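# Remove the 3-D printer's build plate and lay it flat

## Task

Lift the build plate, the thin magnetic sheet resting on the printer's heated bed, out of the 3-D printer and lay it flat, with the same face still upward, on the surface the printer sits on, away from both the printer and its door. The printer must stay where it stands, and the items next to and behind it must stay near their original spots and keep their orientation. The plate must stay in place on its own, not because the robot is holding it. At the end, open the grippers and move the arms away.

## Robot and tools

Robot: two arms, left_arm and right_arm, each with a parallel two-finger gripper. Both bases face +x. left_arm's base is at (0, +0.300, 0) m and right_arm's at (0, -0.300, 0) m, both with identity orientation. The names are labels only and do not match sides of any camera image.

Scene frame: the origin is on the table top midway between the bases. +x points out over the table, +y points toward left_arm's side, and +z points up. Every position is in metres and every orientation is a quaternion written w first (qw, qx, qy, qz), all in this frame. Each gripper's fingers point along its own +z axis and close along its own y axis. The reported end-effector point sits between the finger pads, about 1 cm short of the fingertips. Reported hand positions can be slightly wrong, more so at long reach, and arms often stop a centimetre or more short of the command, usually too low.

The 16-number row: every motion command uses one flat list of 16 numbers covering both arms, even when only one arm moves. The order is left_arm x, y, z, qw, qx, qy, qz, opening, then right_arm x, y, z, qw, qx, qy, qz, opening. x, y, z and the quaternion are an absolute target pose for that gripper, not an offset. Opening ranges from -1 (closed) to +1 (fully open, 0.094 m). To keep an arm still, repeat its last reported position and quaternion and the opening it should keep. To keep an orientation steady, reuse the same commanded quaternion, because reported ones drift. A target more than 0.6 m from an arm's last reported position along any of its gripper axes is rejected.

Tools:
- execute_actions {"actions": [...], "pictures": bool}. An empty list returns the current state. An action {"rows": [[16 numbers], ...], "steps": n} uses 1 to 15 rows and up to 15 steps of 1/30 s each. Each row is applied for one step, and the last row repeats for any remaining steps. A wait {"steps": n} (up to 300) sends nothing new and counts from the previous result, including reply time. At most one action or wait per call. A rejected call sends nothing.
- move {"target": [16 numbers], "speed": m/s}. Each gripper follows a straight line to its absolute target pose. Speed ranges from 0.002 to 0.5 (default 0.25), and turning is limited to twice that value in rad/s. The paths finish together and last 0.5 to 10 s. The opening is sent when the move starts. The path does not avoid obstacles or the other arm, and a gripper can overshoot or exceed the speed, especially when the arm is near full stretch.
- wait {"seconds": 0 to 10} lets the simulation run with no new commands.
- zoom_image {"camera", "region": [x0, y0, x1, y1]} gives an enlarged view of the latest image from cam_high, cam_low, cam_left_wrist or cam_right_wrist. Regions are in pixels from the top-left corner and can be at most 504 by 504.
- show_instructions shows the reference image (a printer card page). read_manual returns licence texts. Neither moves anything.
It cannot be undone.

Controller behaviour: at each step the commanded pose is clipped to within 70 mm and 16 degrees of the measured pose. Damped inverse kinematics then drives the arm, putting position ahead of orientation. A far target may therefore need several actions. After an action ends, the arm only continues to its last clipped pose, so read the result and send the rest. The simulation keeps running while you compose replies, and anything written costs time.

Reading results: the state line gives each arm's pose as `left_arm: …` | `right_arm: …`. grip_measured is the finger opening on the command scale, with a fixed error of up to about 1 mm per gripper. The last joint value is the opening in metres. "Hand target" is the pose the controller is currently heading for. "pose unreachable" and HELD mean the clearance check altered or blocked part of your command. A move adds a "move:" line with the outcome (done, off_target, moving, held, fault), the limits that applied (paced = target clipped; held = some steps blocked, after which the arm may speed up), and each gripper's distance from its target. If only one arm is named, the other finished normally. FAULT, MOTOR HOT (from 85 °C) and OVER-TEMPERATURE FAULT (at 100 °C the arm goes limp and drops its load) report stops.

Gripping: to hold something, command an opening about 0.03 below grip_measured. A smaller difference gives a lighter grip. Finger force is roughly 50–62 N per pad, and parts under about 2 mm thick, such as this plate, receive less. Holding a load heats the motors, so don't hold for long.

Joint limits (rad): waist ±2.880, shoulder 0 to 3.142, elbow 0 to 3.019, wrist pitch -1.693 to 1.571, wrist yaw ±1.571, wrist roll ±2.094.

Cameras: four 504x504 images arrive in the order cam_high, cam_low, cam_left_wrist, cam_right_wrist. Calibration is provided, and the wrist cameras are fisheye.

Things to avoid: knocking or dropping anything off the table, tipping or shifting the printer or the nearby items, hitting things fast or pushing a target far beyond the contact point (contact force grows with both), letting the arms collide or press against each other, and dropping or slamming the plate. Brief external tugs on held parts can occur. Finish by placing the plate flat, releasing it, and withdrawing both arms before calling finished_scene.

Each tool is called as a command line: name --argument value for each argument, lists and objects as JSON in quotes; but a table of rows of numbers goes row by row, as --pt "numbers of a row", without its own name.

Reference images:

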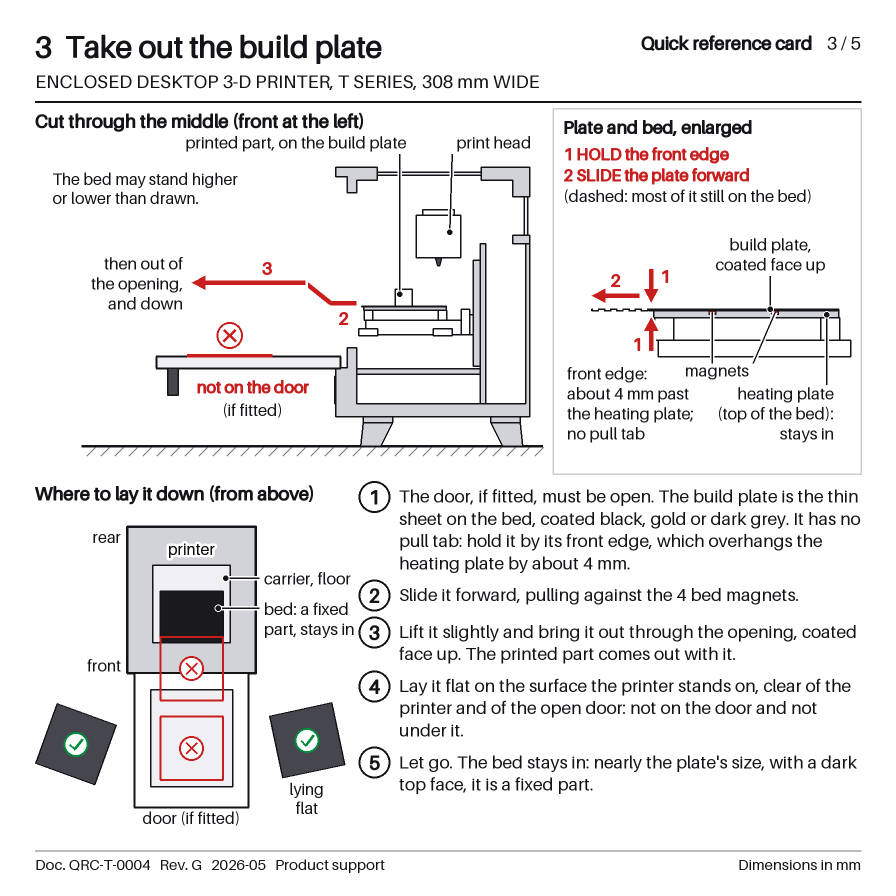

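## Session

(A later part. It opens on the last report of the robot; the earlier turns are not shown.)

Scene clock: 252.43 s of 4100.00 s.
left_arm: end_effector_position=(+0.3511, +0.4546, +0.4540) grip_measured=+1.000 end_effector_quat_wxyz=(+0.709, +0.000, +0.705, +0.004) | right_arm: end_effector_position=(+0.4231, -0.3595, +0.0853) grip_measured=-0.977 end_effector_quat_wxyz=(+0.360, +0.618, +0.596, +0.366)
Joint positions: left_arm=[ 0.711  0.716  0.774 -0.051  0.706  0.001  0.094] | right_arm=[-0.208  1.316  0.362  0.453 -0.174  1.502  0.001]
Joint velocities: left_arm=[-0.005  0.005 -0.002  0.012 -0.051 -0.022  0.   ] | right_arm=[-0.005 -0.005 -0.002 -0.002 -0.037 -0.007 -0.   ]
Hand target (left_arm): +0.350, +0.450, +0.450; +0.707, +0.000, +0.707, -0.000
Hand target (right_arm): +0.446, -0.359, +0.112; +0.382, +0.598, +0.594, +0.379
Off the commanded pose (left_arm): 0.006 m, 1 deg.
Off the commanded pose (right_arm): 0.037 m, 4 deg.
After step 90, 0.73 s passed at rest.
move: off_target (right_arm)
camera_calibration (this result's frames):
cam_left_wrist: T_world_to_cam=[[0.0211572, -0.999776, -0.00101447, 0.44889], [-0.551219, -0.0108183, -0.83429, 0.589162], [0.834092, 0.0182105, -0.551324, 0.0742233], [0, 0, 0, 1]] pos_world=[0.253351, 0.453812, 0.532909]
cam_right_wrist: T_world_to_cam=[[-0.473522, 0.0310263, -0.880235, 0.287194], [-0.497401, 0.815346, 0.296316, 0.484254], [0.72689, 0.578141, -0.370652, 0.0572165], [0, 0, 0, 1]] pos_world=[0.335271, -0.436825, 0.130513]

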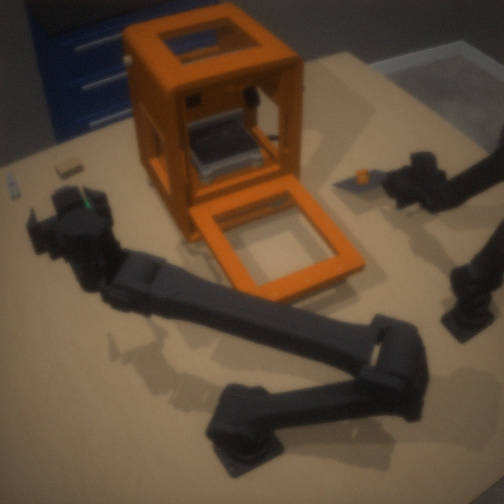

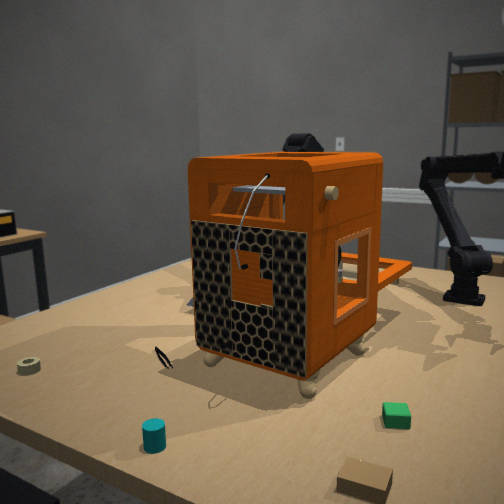

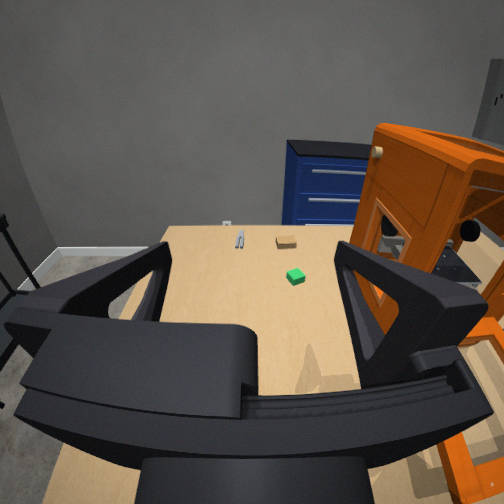

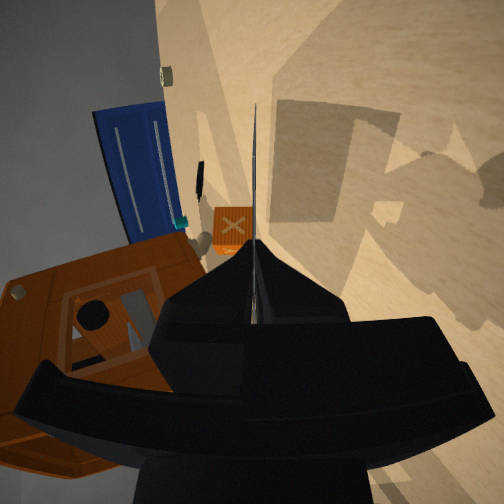

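move --target '[0.35,0.45,0.45,0.707,0,0.707,0,1, 0.44,-0.36,0.07,0.445,0.5495,0.5495,0.445,-1]' --speed 0.02

Scene clock: 263.13 s of 4100.00 s.
left_arm: end_effector_position=(+0.3511, +0.4546, +0.4540) grip_measured=+1.000 end_effector_quat_wxyz=(+0.709, +0.000, +0.705, +0.004) | right_arm: end_effector_position=(+0.4358, -0.3550, +0.0582) grip_measured=-0.978 end_effector_quat_wxyz=(+0.430, +0.554, +0.566, +0.433)
Joint positions: left_arm=[ 0.711  0.716  0.774 -0.051  0.706  0.001  0.094] | right_arm=[-0.208  1.697  0.303  1.129 -0.215  1.506  0.001]
Joint velocities: left_arm=[ 0.005 -0.005 -0.007 -0.007  0.022 -0.022  0.   ] | right_arm=[ 0.015  0.005 -0.002  0.017  0.007  0.022 -0.   ]
Hand target (left_arm): +0.350, +0.450, +0.450; +0.707, +0.000, +0.707, -0.000
Hand target (right_arm): +0.441, -0.360, +0.071; +0.443, +0.548, +0.551, +0.446
Off the commanded pose (left_arm): 0.006 m, 1 deg.
Off the commanded pose (right_arm): 0.013 m, 3 deg.
After step 90, 0.33 s passed at rest.
move: off_target (right_arm)
camera_calibration (this result's frames):
cam_left_wrist: T_world_to_cam=[[0.0211572, -0.999776, -0.00101447, 0.44889], [-0.551219, -0.0108183, -0.83429, 0.589162], [0.834092, 0.0182105, -0.551324, 0.0742233], [0, 0, 0, 1]] pos_world=[0.253351, 0.453812, 0.532909]
cam_right_wrist: T_world_to_cam=[[-0.255545, -0.0106864, -0.966738, 0.164455], [-0.579476, 0.802111, 0.144311, 0.534879], [0.773889, 0.597079, -0.211168, 0.0123822], [0, 0, 0, 1]] pos_world=[0.342393, -0.434668, 0.0844106]

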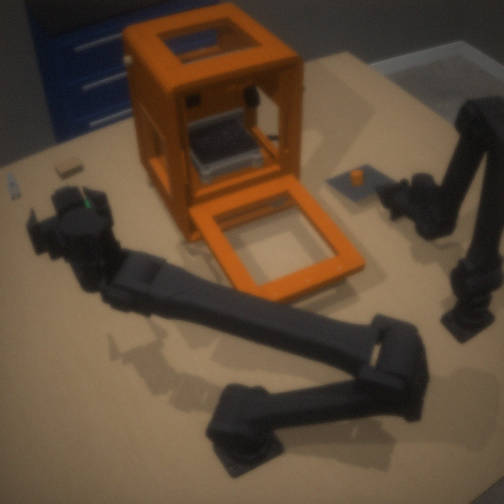

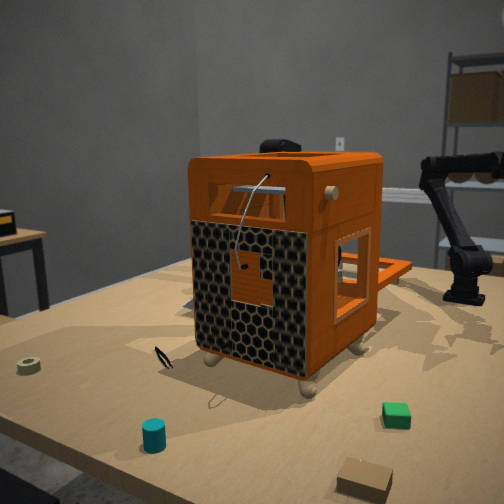

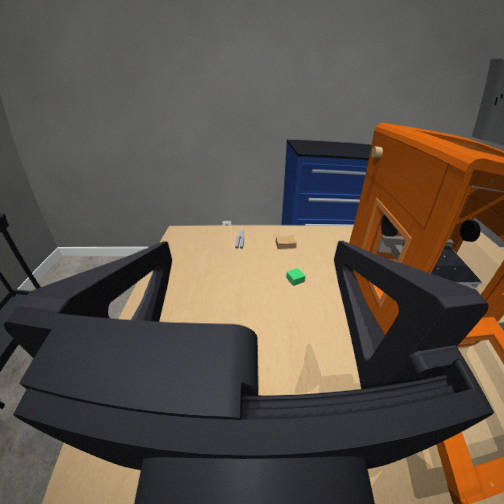

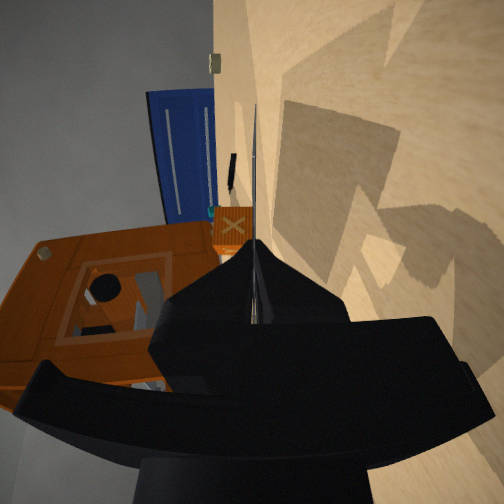

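move --target '[0.35,0.45,0.45,0.707,0,0.707,0,1, 0.44,-0.36,0.054,0.430,0.561,0.561,0.430,-1]' --speed 0.015

Scene clock: 265.37 s of 4100.00 s.
left_arm: end_effector_position=(+0.3511, +0.4546, +0.4540) grip_measured=+1.000 end_effector_quat_wxyz=(+0.709, +0.000, +0.705, +0.004) | right_arm: end_effector_position=(+0.4327, -0.3555, +0.0471) grip_measured=-0.978 end_effector_quat_wxyz=(+0.422, +0.563, +0.569, +0.425)
Joint positions: left_arm=[ 0.711  0.716  0.774 -0.051  0.706  0.001  0.094] | right_arm=[-0.208  1.722  0.301  1.129 -0.209  1.506  0.001]
Joint velocities: left_arm=[ 0.005 -0.015 -0.012 -0.012 -0.051  0.051  0.   ] | right_arm=[ 0.005  0.005 -0.007  0.002 -0.037  0.007  0.   ]
Hand target (left_arm): +0.350, +0.450, +0.450; +0.707, +0.000, +0.707, -0.000
Hand target (right_arm): +0.440, -0.360, +0.054; +0.430, +0.561, +0.561, +0.430
Off the commanded pose (left_arm): 0.006 m, 1 deg.
Off the commanded pose (right_arm): 0.011 m, 1 deg.
move: off_target (right_arm)
camera_calibration (this result's frames):
cam_left_wrist: T_world_to_cam=[[0.0211572, -0.999776, -0.00101447, 0.44889], [-0.551219, -0.0108183, -0.83429, 0.589162], [0.834092, 0.0182105, -0.551324, 0.0742233], [0, 0, 0, 1]] pos_world=[0.253351, 0.453812, 0.532909]
cam_right_wrist: T_world_to_cam=[[-0.281832, -0.00522042, -0.959449, 0.165888], [-0.570277, 0.805091, 0.163135, 0.531284], [0.771592, 0.593128, -0.229878, 0.0131455], [0, 0, 0, 1]] pos_world=[0.339588, -0.434663, 0.0755118]

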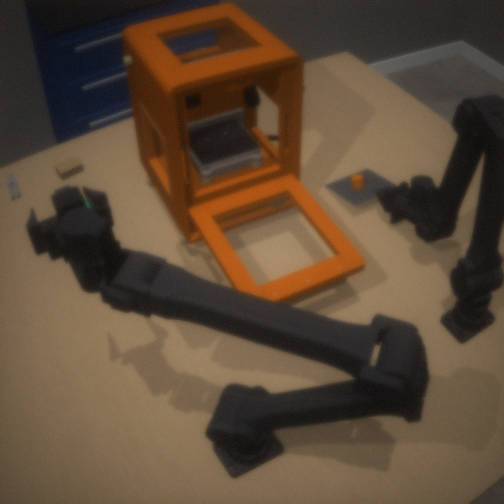

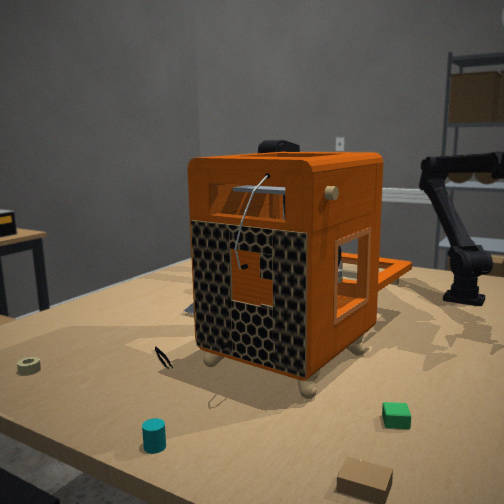

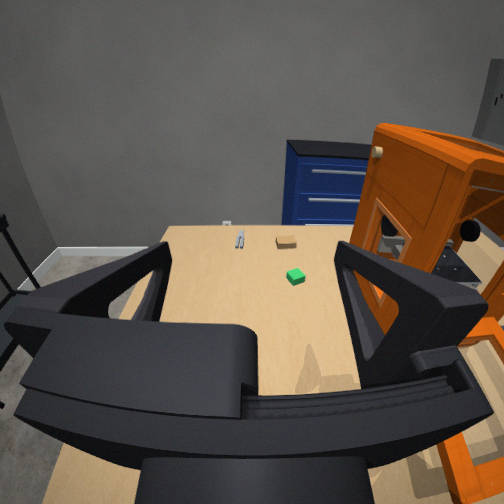

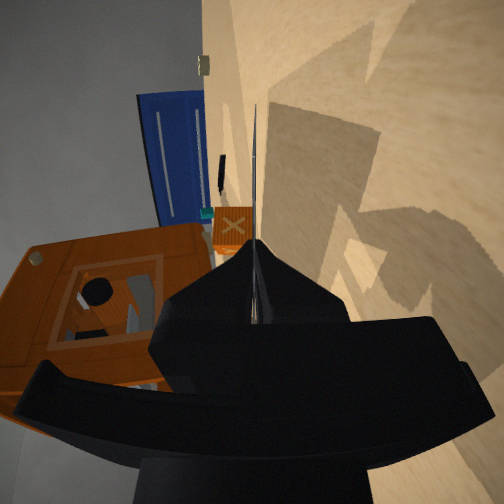

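move --target '[0.35,0.45,0.45,0.707,0,0.707,0,1, 0.44,-0.36,0.054,0.430,0.561,0.561,0.430,-0.3]' --speed 0.015

move --target '[0.35,0.45,0.45,0.707,0,0.707,0,1, 0.435,-0.36,0.042,0.2706,0.6533,0.6533,0.2706,-0.3]' --speed 0.05

Scene clock: 270.63 s of 4100.00 s.
left_arm: end_effector_position=(+0.3511, +0.4546, +0.4540) grip_measured=+1.000 end_effector_quat_wxyz=(+0.709, +0.000, +0.705, +0.004) | right_arm: end_effector_position=(+0.4323, -0.3554, +0.0465) grip_measured=-0.301 end_effector_quat_wxyz=(+0.422, +0.563, +0.570, +0.425)
Joint positions: left_arm=[ 0.711  0.716  0.774 -0.051  0.706  0.001  0.094] | right_arm=[-0.208  1.722  0.3    1.128 -0.209  1.506  0.033]
Joint velocities: left_arm=[-0.005  0.005 -0.007  0.007  0.007  0.081  0.   ] | right_arm=[-0.005  0.005  0.007  0.007 -0.037 -0.007 -0.   ]
Hand target (left_arm): +0.350, +0.450, +0.450; +0.707, +0.000, +0.707, -0.000
Hand target (right_arm): +0.440, -0.360, +0.054; +0.430, +0.561, +0.561, +0.430
Off the commanded pose (left_arm): 0.006 m, 1 deg.
Off the commanded pose (right_arm): 0.012 m, 2 deg.
After step 90, 1.20 s passed at rest.
move: off_target (right_arm)
camera_calibration (this result's frames):
cam_left_wrist: T_world_to_cam=[[0.0211572, -0.999776, -0.00101447, 0.44889], [-0.551219, -0.0108183, -0.83429, 0.589162], [0.834092, 0.0182105, -0.551324, 0.0742233], [0, 0, 0, 1]] pos_world=[0.253351, 0.453812, 0.532909]
cam_right_wrist: T_world_to_cam=[[-0.283622, -0.00484214, -0.958924, 0.166122], [-0.569971, 0.805026, 0.164516, 0.530845], [0.771162, 0.593219, -0.231083, 0.0135625], [0, 0, 0, 1]] pos_world=[0.339224, -0.434586, 0.0751]

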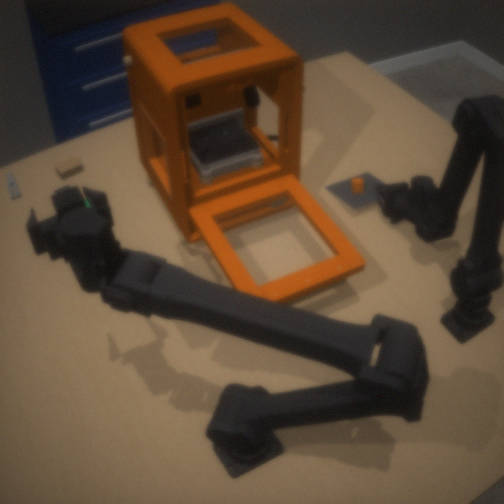

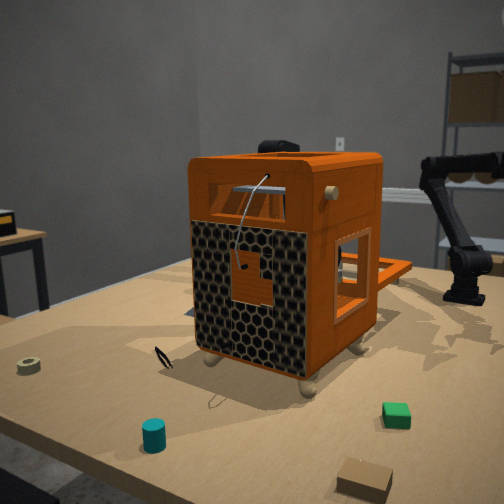

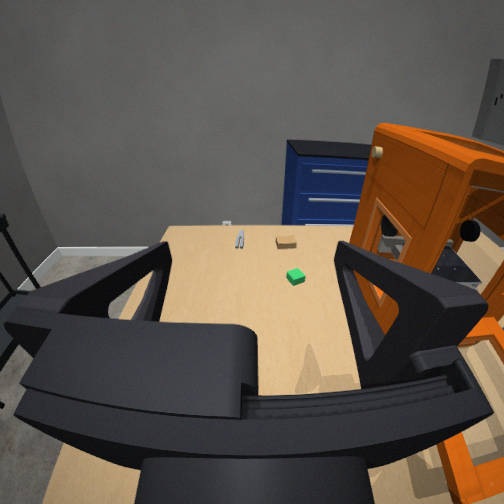

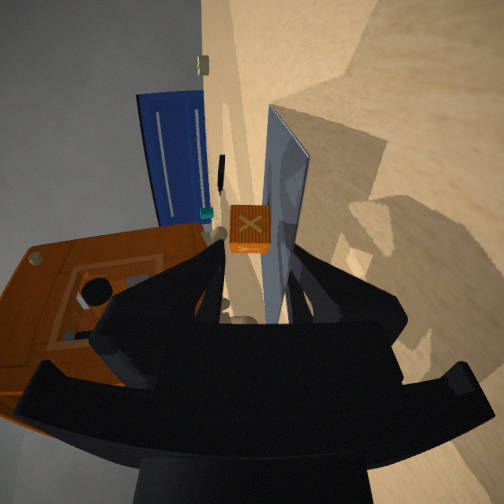

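Scene clock: 275.87 s of 4100.00 s.
left_arm: end_effector_position=(+0.3511, +0.4546, +0.4540) grip_measured=+1.000 end_effector_quat_wxyz=(+0.709, +0.000, +0.705, +0.004) | right_arm: end_effector_position=(+0.4103, -0.3600, +0.0193) grip_measured=-0.301 end_effector_quat_wxyz=(+0.251, +0.673, +0.647, +0.256)
Joint positions: left_arm=[ 0.711  0.716  0.774 -0.051  0.706  0.001  0.094] | right_arm=[-0.196  1.421  0.462  0.114 -0.125  1.461  0.033]
Joint velocities: left_arm=[ 0.005  0.005 -0.017 -0.002  0.007  0.051  0.   ] | right_arm=[ 0.005 -0.015 -0.007 -0.012  0.007 -0.007  0.001]
Hand target (left_arm): +0.350, +0.450, +0.450; +0.707, +0.000, +0.707, -0.000
Hand target (right_arm): +0.432, -0.360, +0.042; +0.273, +0.656, +0.650, +0.269
Off the commanded pose (left_arm): 0.006 m, 1 deg.
Off the commanded pose (right_arm): 0.034 m, 4 deg.
move: off_target (right_arm)
camera_calibration (this result's frames):
cam_left_wrist: T_world_to_cam=[[0.0211572, -0.999776, -0.00101447, 0.44889], [-0.551219, -0.0108183, -0.83429, 0.589162], [0.834092, 0.0182105, -0.551324, 0.0742233], [0, 0, 0, 1]] pos_world=[0.253351, 0.453812, 0.532909]
cam_right_wrist: T_world_to_cam=[[-0.741794, 0.0365417, -0.669632, 0.331074], [-0.367271, 0.813327, 0.451233, 0.440737], [0.561119, 0.580658, -0.5899, 0.11553], [0, 0, 0, 1]] pos_world=[0.342632, -0.437645, 0.0909738]

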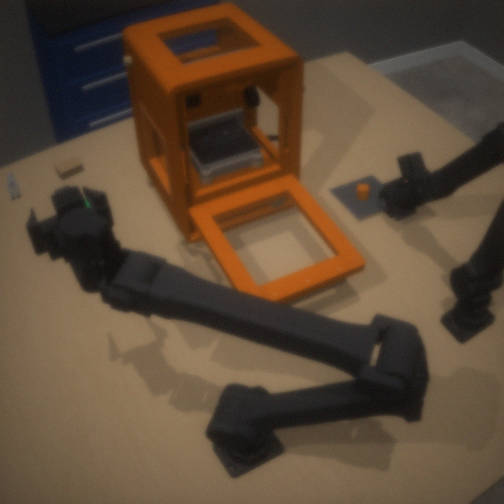

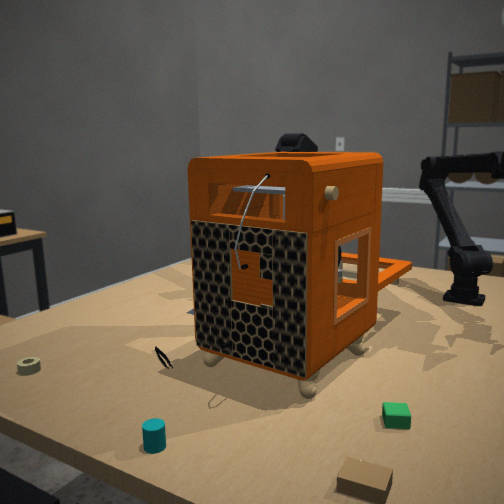

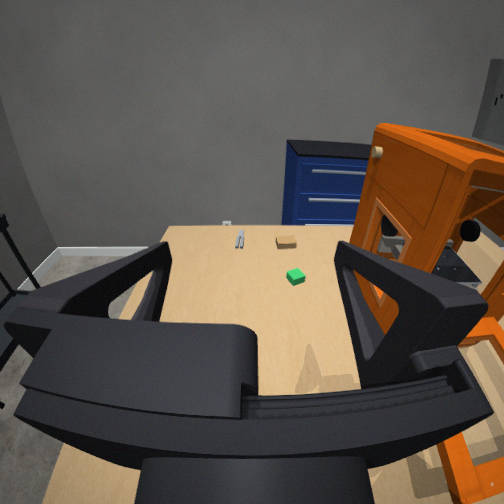

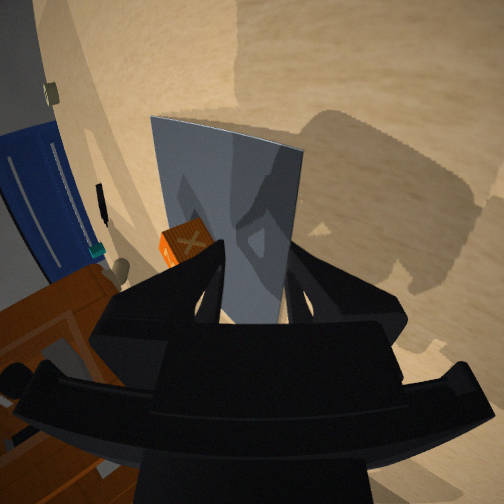

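move --target '[0.35,0.45,0.45,0.707,0,0.707,0,1, 0.36,-0.36,0.045,0.2706,0.6533,0.6533,0.2706,-0.3]' --speed 0.03

move --target '[0.35,0.45,0.45,0.707,0,0.707,0,1, 0.30,-0.38,0.25,0.2706,0.6533,0.6533,0.2706,1]'

zoom_image --camera "cam_high" --region '[280, 120, 480, 300]'

Scene clock: 281.37 s of 4100.00 s.
left_arm: end_effector_position=(+0.3511, +0.4546, +0.4540) grip_measured=+1.000 end_effector_quat_wxyz=(+0.709, +0.000, +0.705, +0.004) | right_arm: end_effector_position=(+0.3612, -0.3561, +0.0426) grip_measured=-0.301 end_effector_quat_wxyz=(+0.268, +0.655, +0.652, +0.274)
Joint positions: left_arm=[ 0.711  0.716  0.774 -0.051  0.706  0.001  0.094] | right_arm=[-0.233  1.197  0.332  0.066 -0.17   1.412  0.033]
Joint velocities: left_arm=[ 0.005 -0.005 -0.007  0.007 -0.037 -0.022  0.   ] | right_arm=[ 0.005  0.005  0.007 -0.007 -0.007 -0.037 -0.   ]
Hand target (left_arm): +0.350, +0.450, +0.450; +0.707, +0.000, +0.707, -0.000
Hand target (right_arm): +0.360, -0.360, +0.044; +0.270, +0.653, +0.653, +0.271
Off the commanded pose (left_arm): 0.006 m, 1 deg.
Off the commanded pose (right_arm): 0.005 m, 1 deg.
After step 90, 0.30 s passed at rest.
move: done
camera_calibration (this result's frames):
cam_left_wrist: T_world_to_cam=[[0.0211572, -0.999776, -0.00101447, 0.44889], [-0.551219, -0.0108183, -0.83429, 0.589162], [0.834092, 0.0182105, -0.551324, 0.0742233], [0, 0, 0, 1]] pos_world=[0.253351, 0.453812, 0.532909]
cam_right_wrist: T_world_to_cam=[[-0.706505, 0.00738769, -0.70767, 0.2886], [-0.414009, 0.806675, 0.421749, 0.424817], [0.573975, 0.590949, -0.566861, 0.152659], [0, 0, 0, 1]] pos_world=[0.292152, -0.435035, 0.111604]

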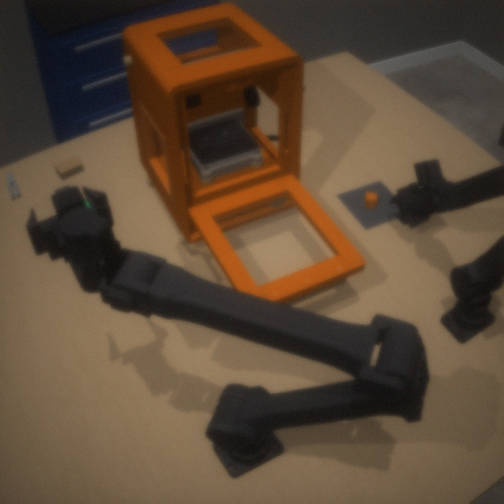

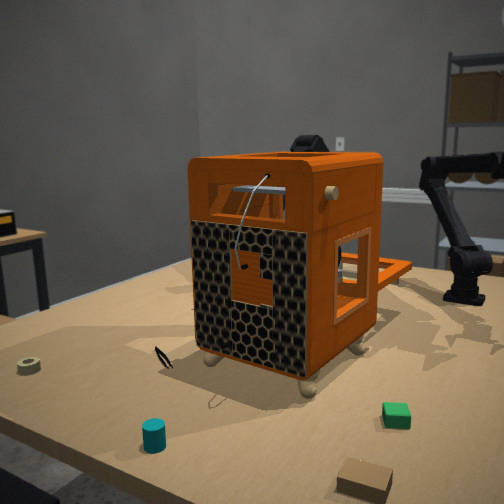

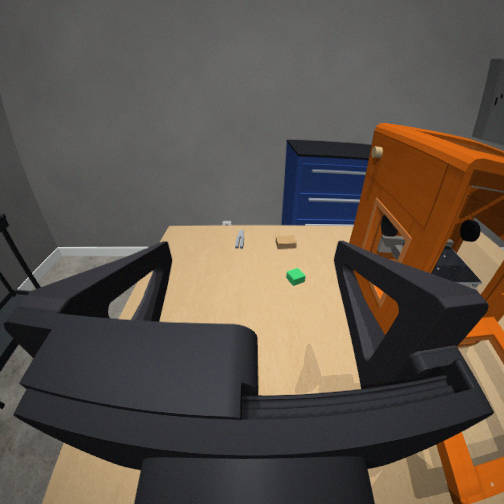

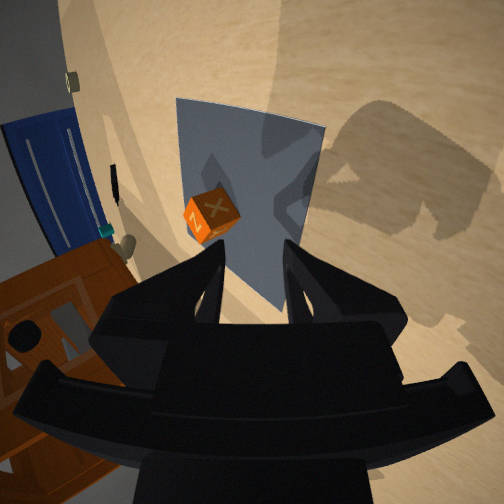

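Scene clock: 282.77 s of 4100.00 s.
left_arm: end_effector_position=(+0.3511, +0.4546, +0.4540) grip_measured=+1.000 end_effector_quat_wxyz=(+0.709, +0.000, +0.705, +0.004) | right_arm: end_effector_position=(+0.2957, -0.3740, +0.2260) grip_measured=+1.000 end_effector_quat_wxyz=(+0.254, +0.662, +0.652, +0.269)
Joint positions: left_arm=[ 0.711  0.716  0.774 -0.051  0.706  0.001  0.094] | right_arm=[-0.405  0.657  0.635 -0.838 -0.288  1.288  0.094]
Joint velocities: left_arm=[-0.005 -0.015  0.027 -0.002  0.022 -0.007  0.   ] | right_arm=[ 0.024  0.005 -0.017 -0.007 -0.037 -0.051  0.   ]
Hand target (left_arm): +0.350, +0.450, +0.450; +0.707, +0.000, +0.707, -0.000
Hand target (right_arm): +0.301, -0.379, +0.249; +0.271, +0.654, +0.652, +0.272
Off the commanded pose (left_arm): 0.006 m, 1 deg.
Off the commanded pose (right_arm): 0.025 m, 2 deg.
move: off_target (right_arm)
camera_calibration (this result's frames):
cam_left_wrist: T_world_to_cam=[[0.0211572, -0.999776, -0.00101447, 0.44889], [-0.551219, -0.0108183, -0.83429, 0.589162], [0.834092, 0.0182105, -0.551324, 0.0742233], [0, 0, 0, 1]] pos_world=[0.253351, 0.453812, 0.532909]
cam_right_wrist: T_world_to_cam=[[-0.727179, 0.0209528, -0.686128, 0.378587], [-0.398123, 0.801381, 0.446415, 0.32255], [0.559204, 0.597787, -0.574406, 0.313419], [0, 0, 0, 1]] pos_world=[0.22845, -0.453775, 0.295798]

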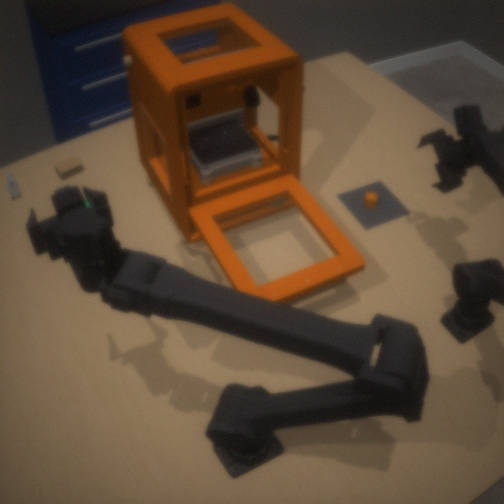

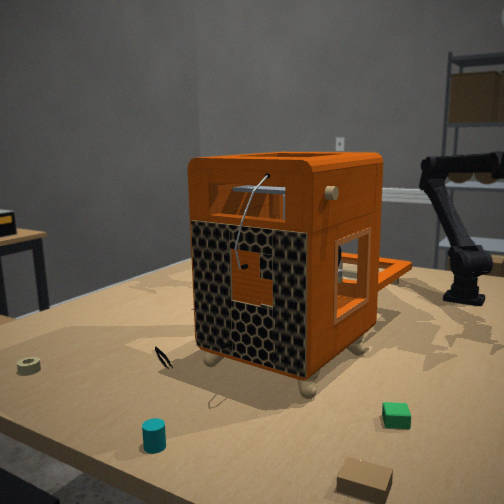

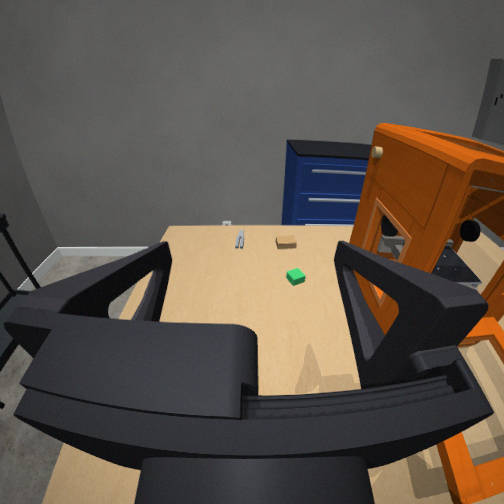

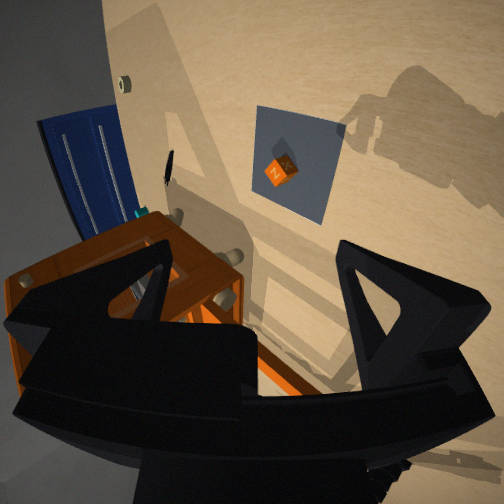

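Region (280, 120, 480, 300) of cam_high's 504x504 image, scaled by 2.520, with more detail than that image has; it fills the top 454 rows of this view, and the rest is white.

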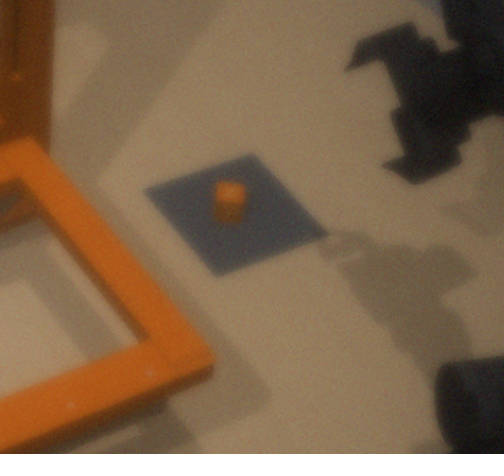

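Flat and clear.

finished_scene --scene 1

The scene is finished: the task was done.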